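# Seat the lid fully onto the box

## Task

Place the lid on the box so it sits fully down, resting there by itself with no robot support at the end; then release it and move the tool away.

## Robot and tools

Robot: two arms, left_arm and right_arm, each ending in a vacuum suction tool instead of fingers. The reference point of each tool is the cup point: the centre of the suction cup's rim when nothing touches it. The cup points along the cup point's own +z axis. About 4 cm behind the rim the tool widens to roughly 9 cm sideways (body and wrist camera), so leave room around it.

Frame: one shared scene frame, metres. Origin on the table surface midway between the arms; +z up; +x out across the table; left_arm sits toward +y, right_arm toward -y. The arm names do not tell you which side of an image they appear on. Orientations are quaternions written w first (qw, qx, qy, qz).

The row (used by execute_actions and move): always 16 plain numbers covering both arms, even if only one moves. Order: left x, y, z, qw, qx, qy, qz, left suction, then right x, y, z, qw, qx, qy, qz, right suction. Each x, y, z, quat is an absolute target pose for that arm's cup point in the scene frame, not an offset. Suction is a number in [-1, 1]: above 0.01 means on, 0.01 or less means off; it is remembered, and a 0 is an actual off command, so repeat the previous value to keep a tool as it was. To keep an arm still, resend its whole pose as last reported before it stopped; to hold an orientation, send the same quaternion every time rather than copying a drifted reading. A target more than 0.6 m from the arm's last reported position along any axis of its cup point gets the call refused, and nothing is sent.

execute_actions(actions, pictures): actions is a list with zero or one item. Empty list: just reports state. {"rows": [...], "steps": n}: up to 15 rows, n from 1 to 15 control steps of 1/30 s (default 15); one row per step, the last row reused if rows run out. {"steps": n} alone: a wait of up to 300 steps counted from the previous result, your thinking time included. pictures (true/false) decides whether camera images come back; they do by default.

move(target, speed): target is one 16-number row as above. Each cup point travels a straight line toward its pose; both finish together, the path lasting 0.5 to 10 s (cut off at 10 s). speed is the path top speed in m/s, 0.002 to 0.5, default 0.25; turning is capped at twice that in rad/s. Suction values are applied at the start. It does not avoid obstacles or the other arm, and the real tool can lag, wander or overshoot speed, most of all with an almost straight arm. Faster contact hits harder; aiming further past a surface presses harder.

wait(seconds): 0 to 10 s, nothing new sent. zoom_image(camera, region): camera is one of cam_head_left, cam_head_right, cam_high, cam_low, cam_left_wrist, cam_right_wrist; region is [x0, y0, x1, y1] in that camera's pixels, top-left origin, at most 504x504. Head, high and low images are 672x504; wrist images are 616x616. finished_scene(scene): pass the current scene's number; this is final and reports whether the goal holds.

Controller behaviour: each step the commanded pose is limited to 70 mm and 16 degrees from the measured pose, then joints follow by damped inverse kinematics, position taking priority over orientation. A long move with execute_actions may therefore fall short; after the last step an arm goes at most 70 mm further, so read the result and send the remainder. A move starts once the robot is at rest (or after 3 s).

Results: a state line per arm with cup point position, quaternion and velocities; printed position can be a little off, worse at full reach. suction_measured shows vacuum: near 0 means no seal, 0.83 or more means airtight, lower values mean leaks. part_present goes to 1 at 0.50 and back to 0 below 0.45. A "pose unreachable" line names an arm whose command the clearance check altered or blocked; HELD marks steps where your row was not fully sent. "Hand target" gives where the controller is now driving each cup point. The move: line reports the ending (done, off_target, moving, held, fault) plus limits; paced means the pose was clipped, held means some steps were blocked and the arm may then jump faster than speed. Distance from each pose is listed. Camera calibration changes are listed when pictures are included.

Gripping: with suction on, press the 36 mm rim flat onto a smooth part of the lid so it seals all round; avoid holes, seams and edges. Under vacuum the cup shortens, so the held object ends up to about 12 mm nearer the tool. Vacuum can lift a resting object even without tool motion. To release, set the lid down so it is supported, switch suction off, then lift at least 15 mm. A cup sealed to the table pins the tool; switch suction off to free it.

Avoid: dropping or knocking anything off the table, slamming, hard or long presses, and arms bumping each other. A joint hitting its torque limit stops that arm, backs it off and freezes it 10 s. Holding loads heats motors; MOTOR HOT appears from 65 °C and at 80 °C an OVER-TEMPERATURE FAULT brakes the arm. Loose objects may occasionally get a small push from outside. Move smoothly and without wasted effort, and keep replies short since the simulation runs while you think.

Each tool is called after "Emit:" as name([rows], argument=value, ...), one row to a line, values as JSON.

## Session

Emit:
execute_actions(actions=[])

Scene clock: 0.00 s of 5000.00 s.
left_arm: end_effector_position=(+0.3431, +0.2603, +0.2434) suction_measured=0.00 part_present=0 end_effector_quat_wxyz=(-0.000, -0.241, +0.970, -0.001) end_effector_velocity=(-0.000, -0.001, -0.000) end_effector_angular_velocity=(+0.000, +0.000, -0.002) | right_arm: end_effector_position=(+0.3431, -0.3501, +0.2433) suction_measured=0.00 part_present=0 end_effector_quat_wxyz=(-0.001, +0.172, +0.985, +0.001) end_effector_velocity=(+0.000, +0.000, -0.000) end_effector_angular_velocity=(-0.001, +0.000, -0.001)
Joint positions: left_arm=[-0.002 -0.246 -0.     0.923 -0.002  1.169  1.83 ] | right_arm=[ 0.    -0.248  0.002  0.921  0.003  1.17   2.878]
Joint velocities: left_arm=[-0.001 -0.    -0.001 -0.    -0.     0.    -0.   ] | right_arm=[ 0.     0.001  0.     0.    -0.    -0.     0.002]
Motor temperatures (°C, as the motors report them): left_arm=[37 34 38 40 33 39 36] | right_arm=[35 37 41 37 42 38 36]
Hand target (left_arm): +0.343, +0.260, +0.243; -0.000, -0.242, +0.970, -0.001
Hand target (right_arm): +0.343, -0.350, +0.243; -0.001, +0.172, +0.985, +0.001
camera_calibration (this result's frames):
cam_left_wrist: T_world_to_cam=[[0.471516, -0.879196, 0.0684658, 0.0631552], [-0.795701, -0.390694, 0.462838, 0.283569], [-0.380176, -0.272713, -0.883795, 0.500002], [0, 0, 0, 1]] pos_world=[0.385946, 0.302672, 0.306329]
cam_right_wrist: T_world_to_cam=[[-0.341431, -0.936488, 0.0800941, -0.236987], [-0.843238, 0.342843, 0.414014, 0.334509], [-0.415179, 0.0738191, -0.90674, 0.471905], [0, 0, 0, 1]] pos_world=[0.397081, -0.371455, 0.308385]

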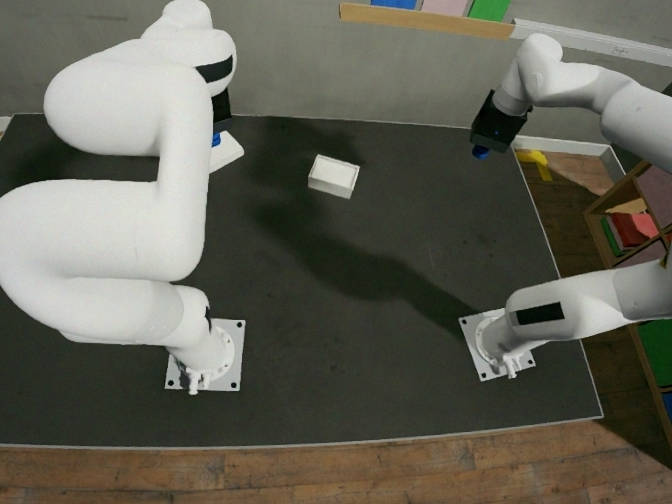

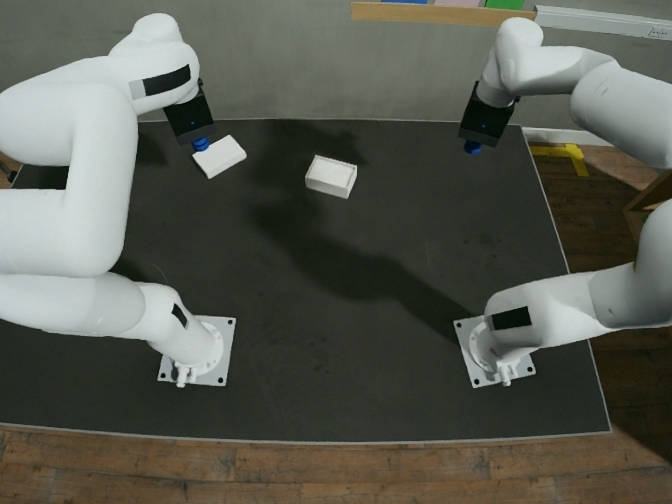

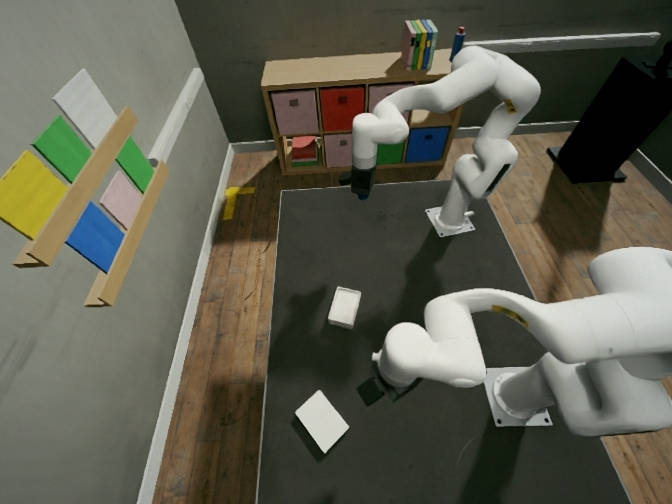

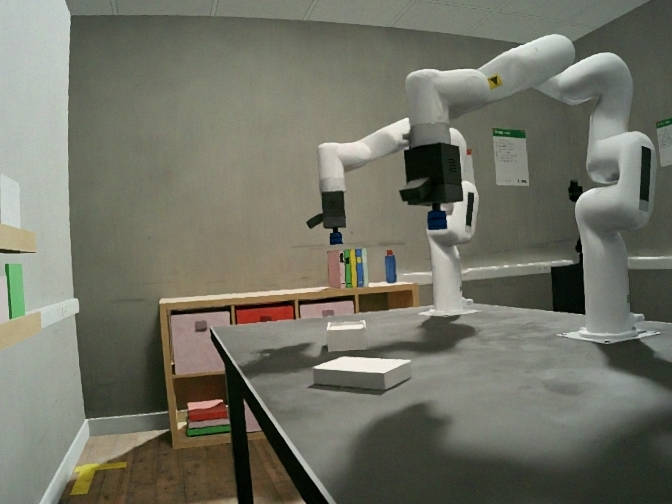

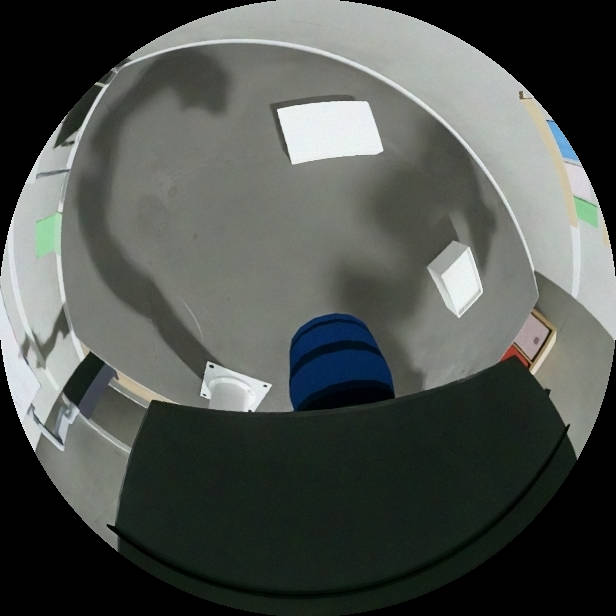

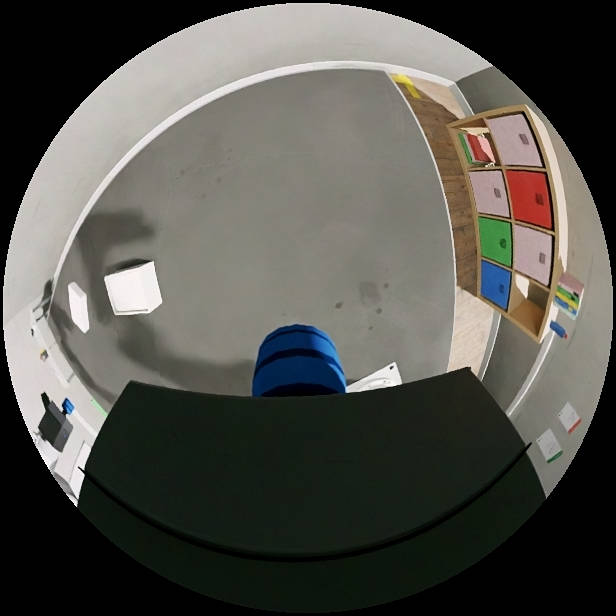

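Emit:
move(target=[0.42,-0.03,0.19,0,0,1,0,0, 0.3431,-0.3501,0.2433,0,0.172,0.985,0,0], speed=0.35)

Emit:
zoom_image(camera="cam_left_wrist", region=[220, 160, 430, 370])

Scene clock: 4.73 s of 5000.00 s.
left_arm: end_effector_position=(+0.4191, -0.0301, +0.1898) suction_measured=0.00 part_present=0 end_effector_quat_wxyz=(-0.000, -0.000, +1.000, -0.000) end_effector_velocity=(-0.002, -0.003, -0.002) end_effector_angular_velocity=(+0.002, +0.005, -0.006) | right_arm: end_effector_position=(+0.3431, -0.3501, +0.2433) suction_measured=0.00 part_present=0 end_effector_quat_wxyz=(-0.000, +0.172, +0.985, -0.000) end_effector_velocity=(-0.000, +0.001, +0.000) end_effector_angular_velocity=(+0.000, +0.001, +0.001)
Joint positions: left_arm=[-0.299  0.355 -0.276  1.471  0.104  1.131  1.715] | right_arm=[ 0.    -0.249  0.003  0.92   0.001  1.169  2.881]
Joint velocities: left_arm=[-0.004  0.007 -0.003  0.005  0.001  0.004 -0.   ] | right_arm=[-0.    -0.     0.002 -0.     0.001  0.001  0.001]
Motor temperatures (°C, as the motors report them): left_arm=[37 34 38 42 33 39 36] | right_arm=[35 37 41 38 42 38 36]
Hand target (left_arm): +0.419, -0.030, +0.189; -0.001, -0.000, +1.000, -0.000
Hand target (right_arm): +0.343, -0.350, +0.243; -0.000, +0.172, +0.985, -0.000
Off the commanded pose (left_arm): 0.001 m, 0 deg.
Off the commanded pose (right_arm): 0.000 m, 0 deg.
After step 90, 0.23 s passed at rest.
move: done
camera_calibration (this result's frames):
cam_left_wrist: T_world_to_cam=[[0.00540015, -0.997675, 0.0679416, -0.0324898], [-0.886227, 0.0266981, 0.462482, 0.305923], [-0.46322, -0.0627091, -0.884022, 0.443521], [0, 0, 0, 1]] pos_world=[0.476741, -0.012769, 0.252806]
cam_right_wrist: T_world_to_cam=[[-0.342324, -0.936044, 0.0814573, -0.236819], [-0.843585, 0.344367, 0.412039, 0.335658], [-0.413738, 0.0723347, -0.907518, 0.471127], [0, 0, 0, 1]] pos_world=[0.39701, -0.371342, 0.308543]

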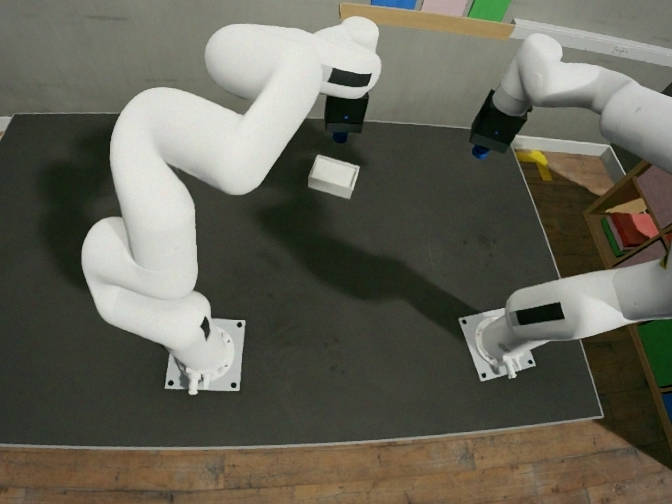

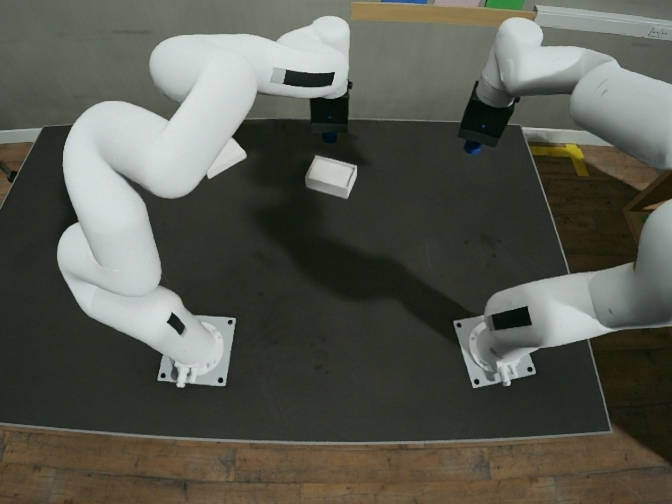

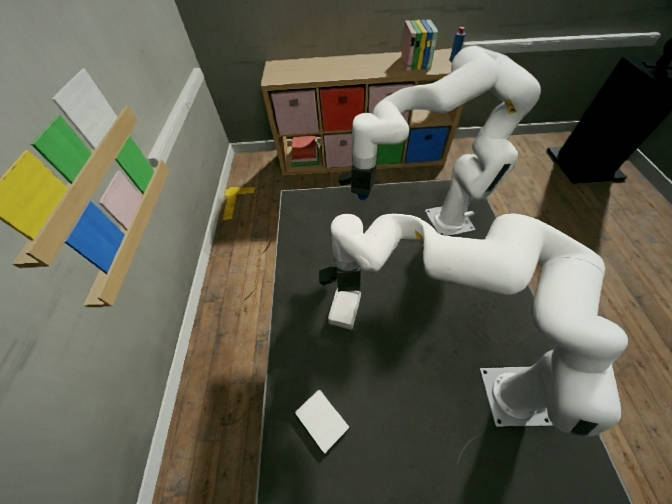

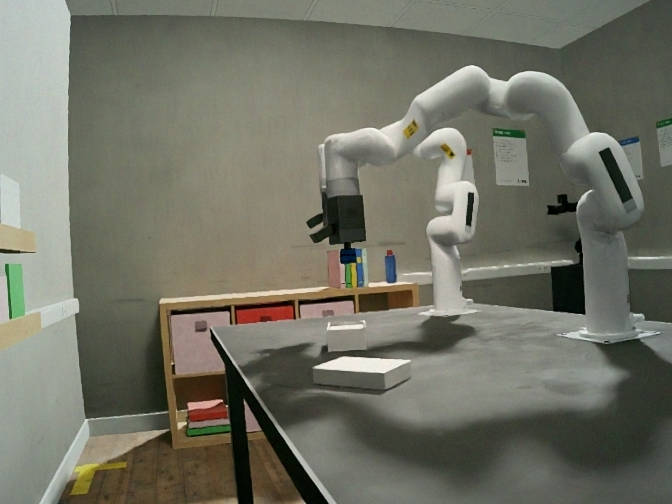

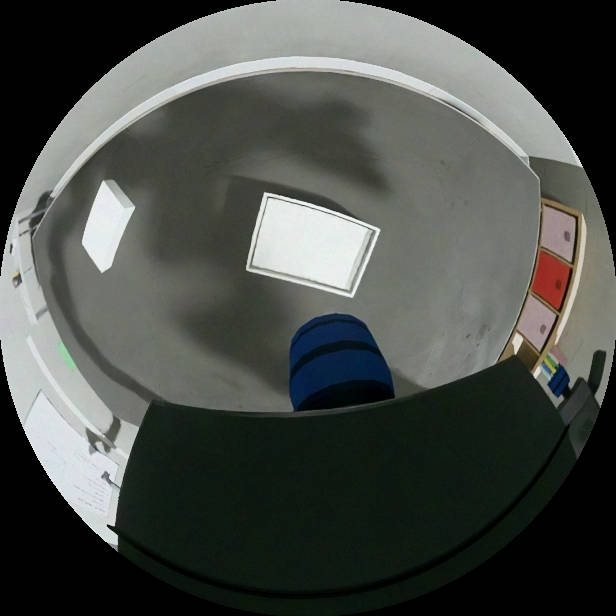

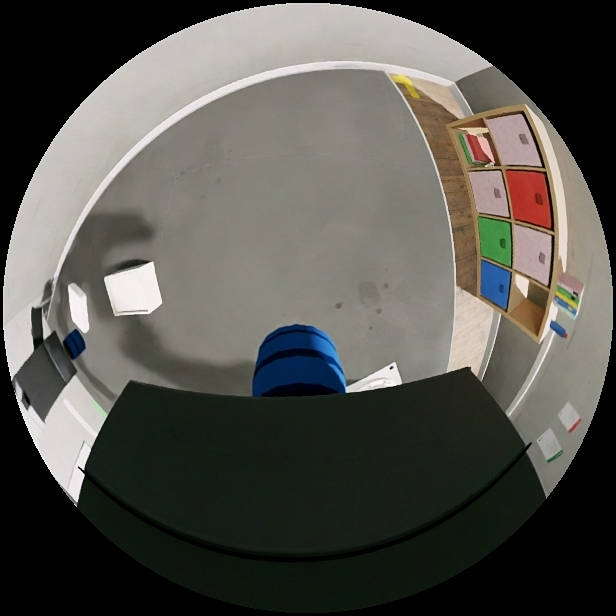

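Region (220, 160, 430, 370) of cam_left_wrist's 616x616 image, scaled by 2.400, with more detail than that image has.

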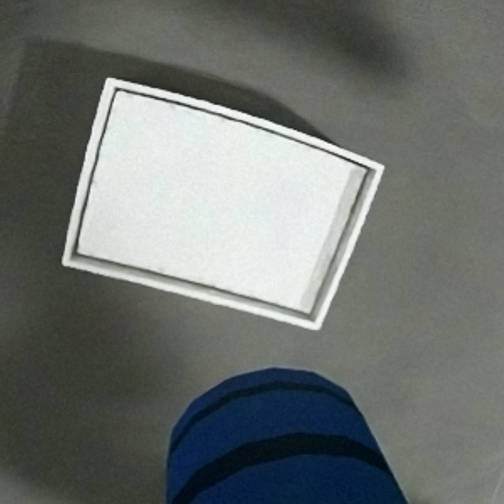

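Emit:
move(target=[0.51,0.30,0.168,0,-0.446,0.895,0,0, 0.3431,-0.3501,0.2433,0,0.172,0.985,0,0], speed=0.35)

Emit:
zoom_image(camera="cam_left_wrist", region=[220, 160, 430, 370])

Scene clock: 18.40 s of 5000.00 s.
left_arm: end_effector_position=(+0.5110, +0.2990, +0.1681) suction_measured=0.00 part_present=0 end_effector_quat_wxyz=(+0.001, -0.445, +0.896, -0.000) end_effector_velocity=(-0.000, +0.011, -0.000) end_effector_angular_velocity=(+0.004, +0.002, +0.020) | right_arm: end_effector_position=(+0.3431, -0.3501, +0.2433) suction_measured=0.00 part_present=0 end_effector_quat_wxyz=(-0.000, +0.172, +0.985, -0.000) end_effector_velocity=(-0.000, -0.001, -0.000) end_effector_angular_velocity=(-0.001, +0.001, -0.002)
Joint positions: left_arm=[ 0.047  0.369  0.035  1.442 -0.014  1.071  1.483] | right_arm=[ 0.    -0.249  0.003  0.92   0.001  1.169  2.881]
Joint velocities: left_arm=[ 0.01   0.003  0.01   0.003  0.     0.003 -0.001] | right_arm=[-0.    -0.001 -0.001 -0.    -0.001  0.001  0.002]
Motor temperatures (°C, as the motors report them): left_arm=[37 35 39 44 33 39 36] | right_arm=[35 38 41 42 42 38 36]
Hand target (left_arm): +0.511, +0.300, +0.168; +0.001, -0.446, +0.895, -0.000
Hand target (right_arm): +0.343, -0.350, +0.243; +0.000, +0.172, +0.985, -0.000
Off the commanded pose (left_arm): 0.001 m, 0 deg.
Off the commanded pose (right_arm): 0.000 m, 0 deg.
After step 90, 8.83 s passed at rest.
move: done
camera_calibration (this result's frames):
cam_left_wrist: T_world_to_cam=[[0.797642, -0.599209, 0.0686664, -0.227306], [-0.558032, -0.690004, 0.46097, 0.435464], [-0.228838, -0.406008, -0.884755, 0.470484], [0, 0, 0, 1]] pos_world=[0.531976, 0.355288, 0.231136]
cam_right_wrist: T_world_to_cam=[[-0.342322, -0.936045, 0.0814523, -0.236818], [-0.843588, 0.344364, 0.412035, 0.335659], [-0.413732, 0.0723364, -0.90752, 0.471128], [0, 0, 0, 1]] pos_world=[0.397011, -0.371341, 0.308545]

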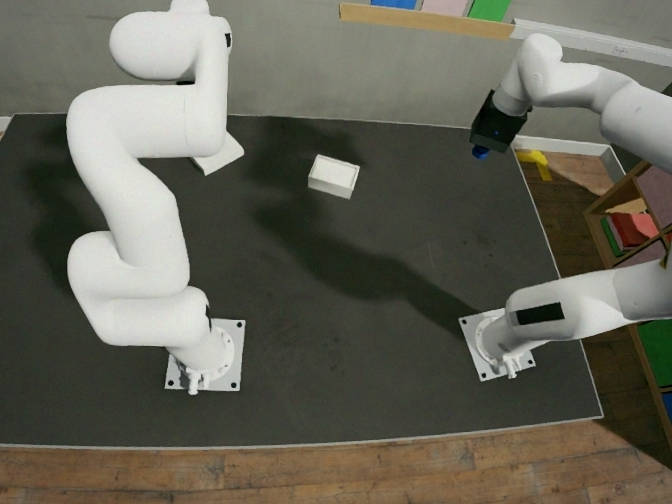

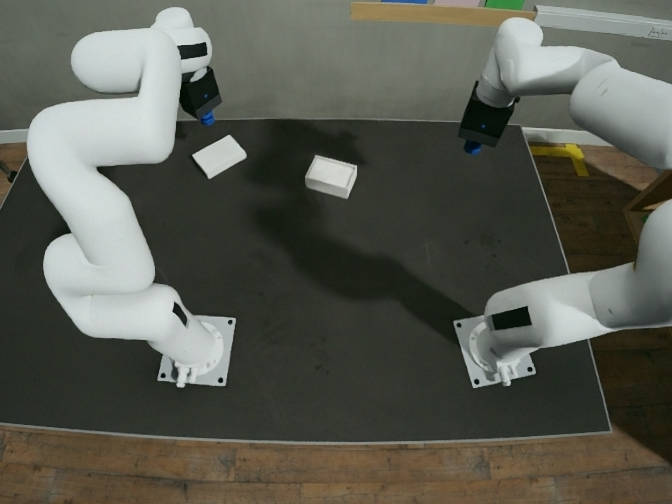

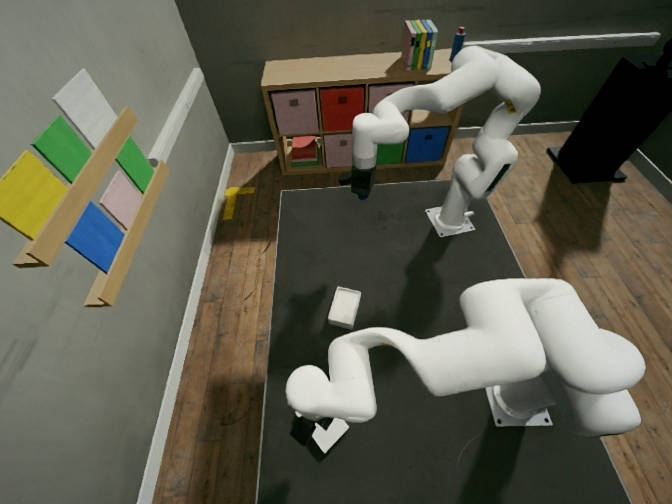

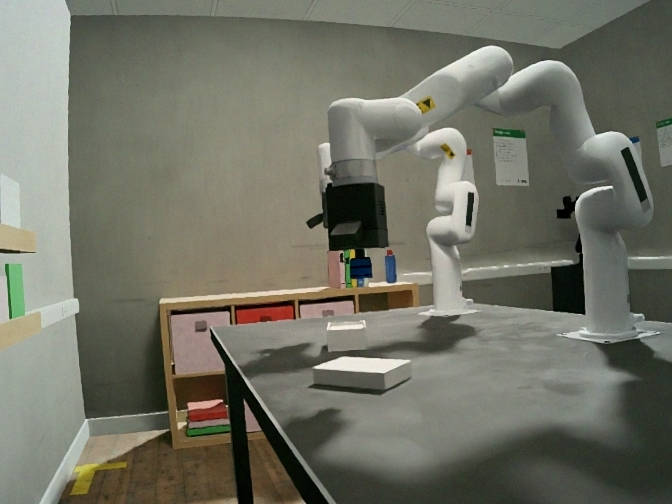

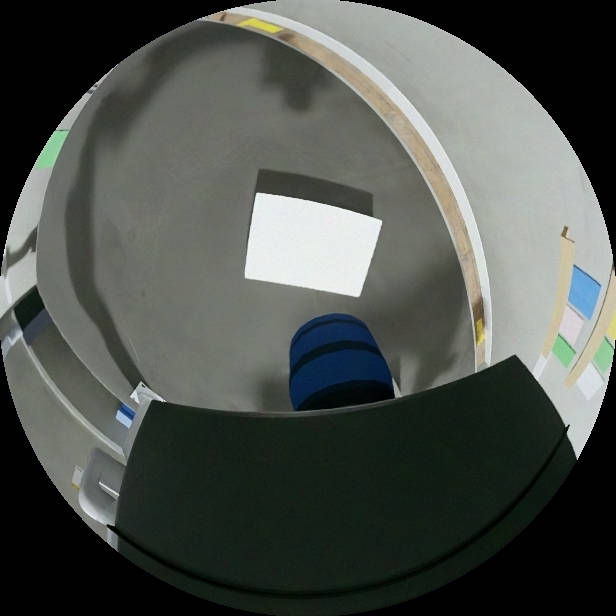

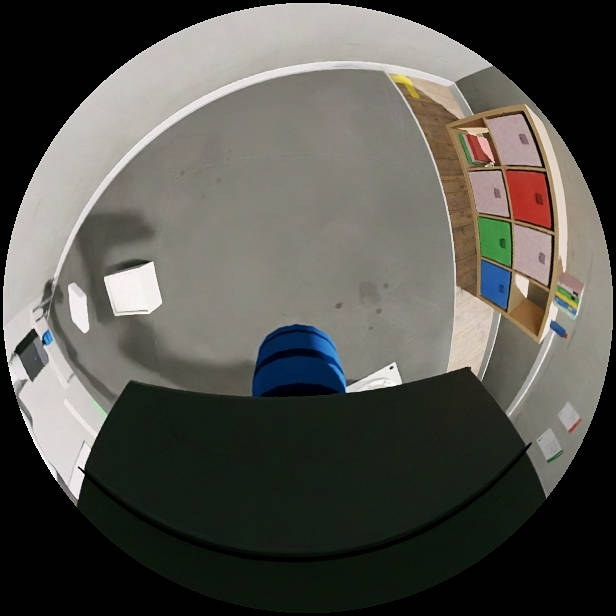

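Region (220, 160, 430, 370) of cam_left_wrist's 616x616 image, scaled by 2.400, with more detail than that image has.

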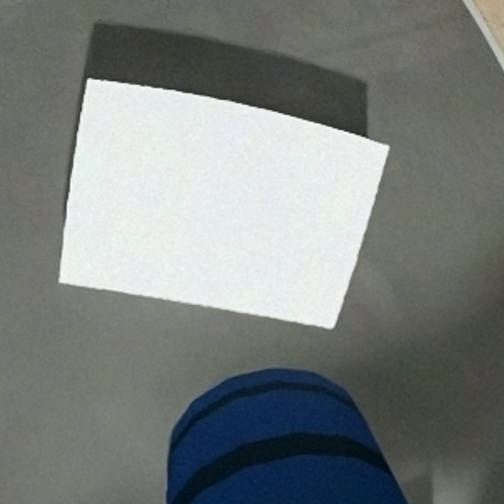

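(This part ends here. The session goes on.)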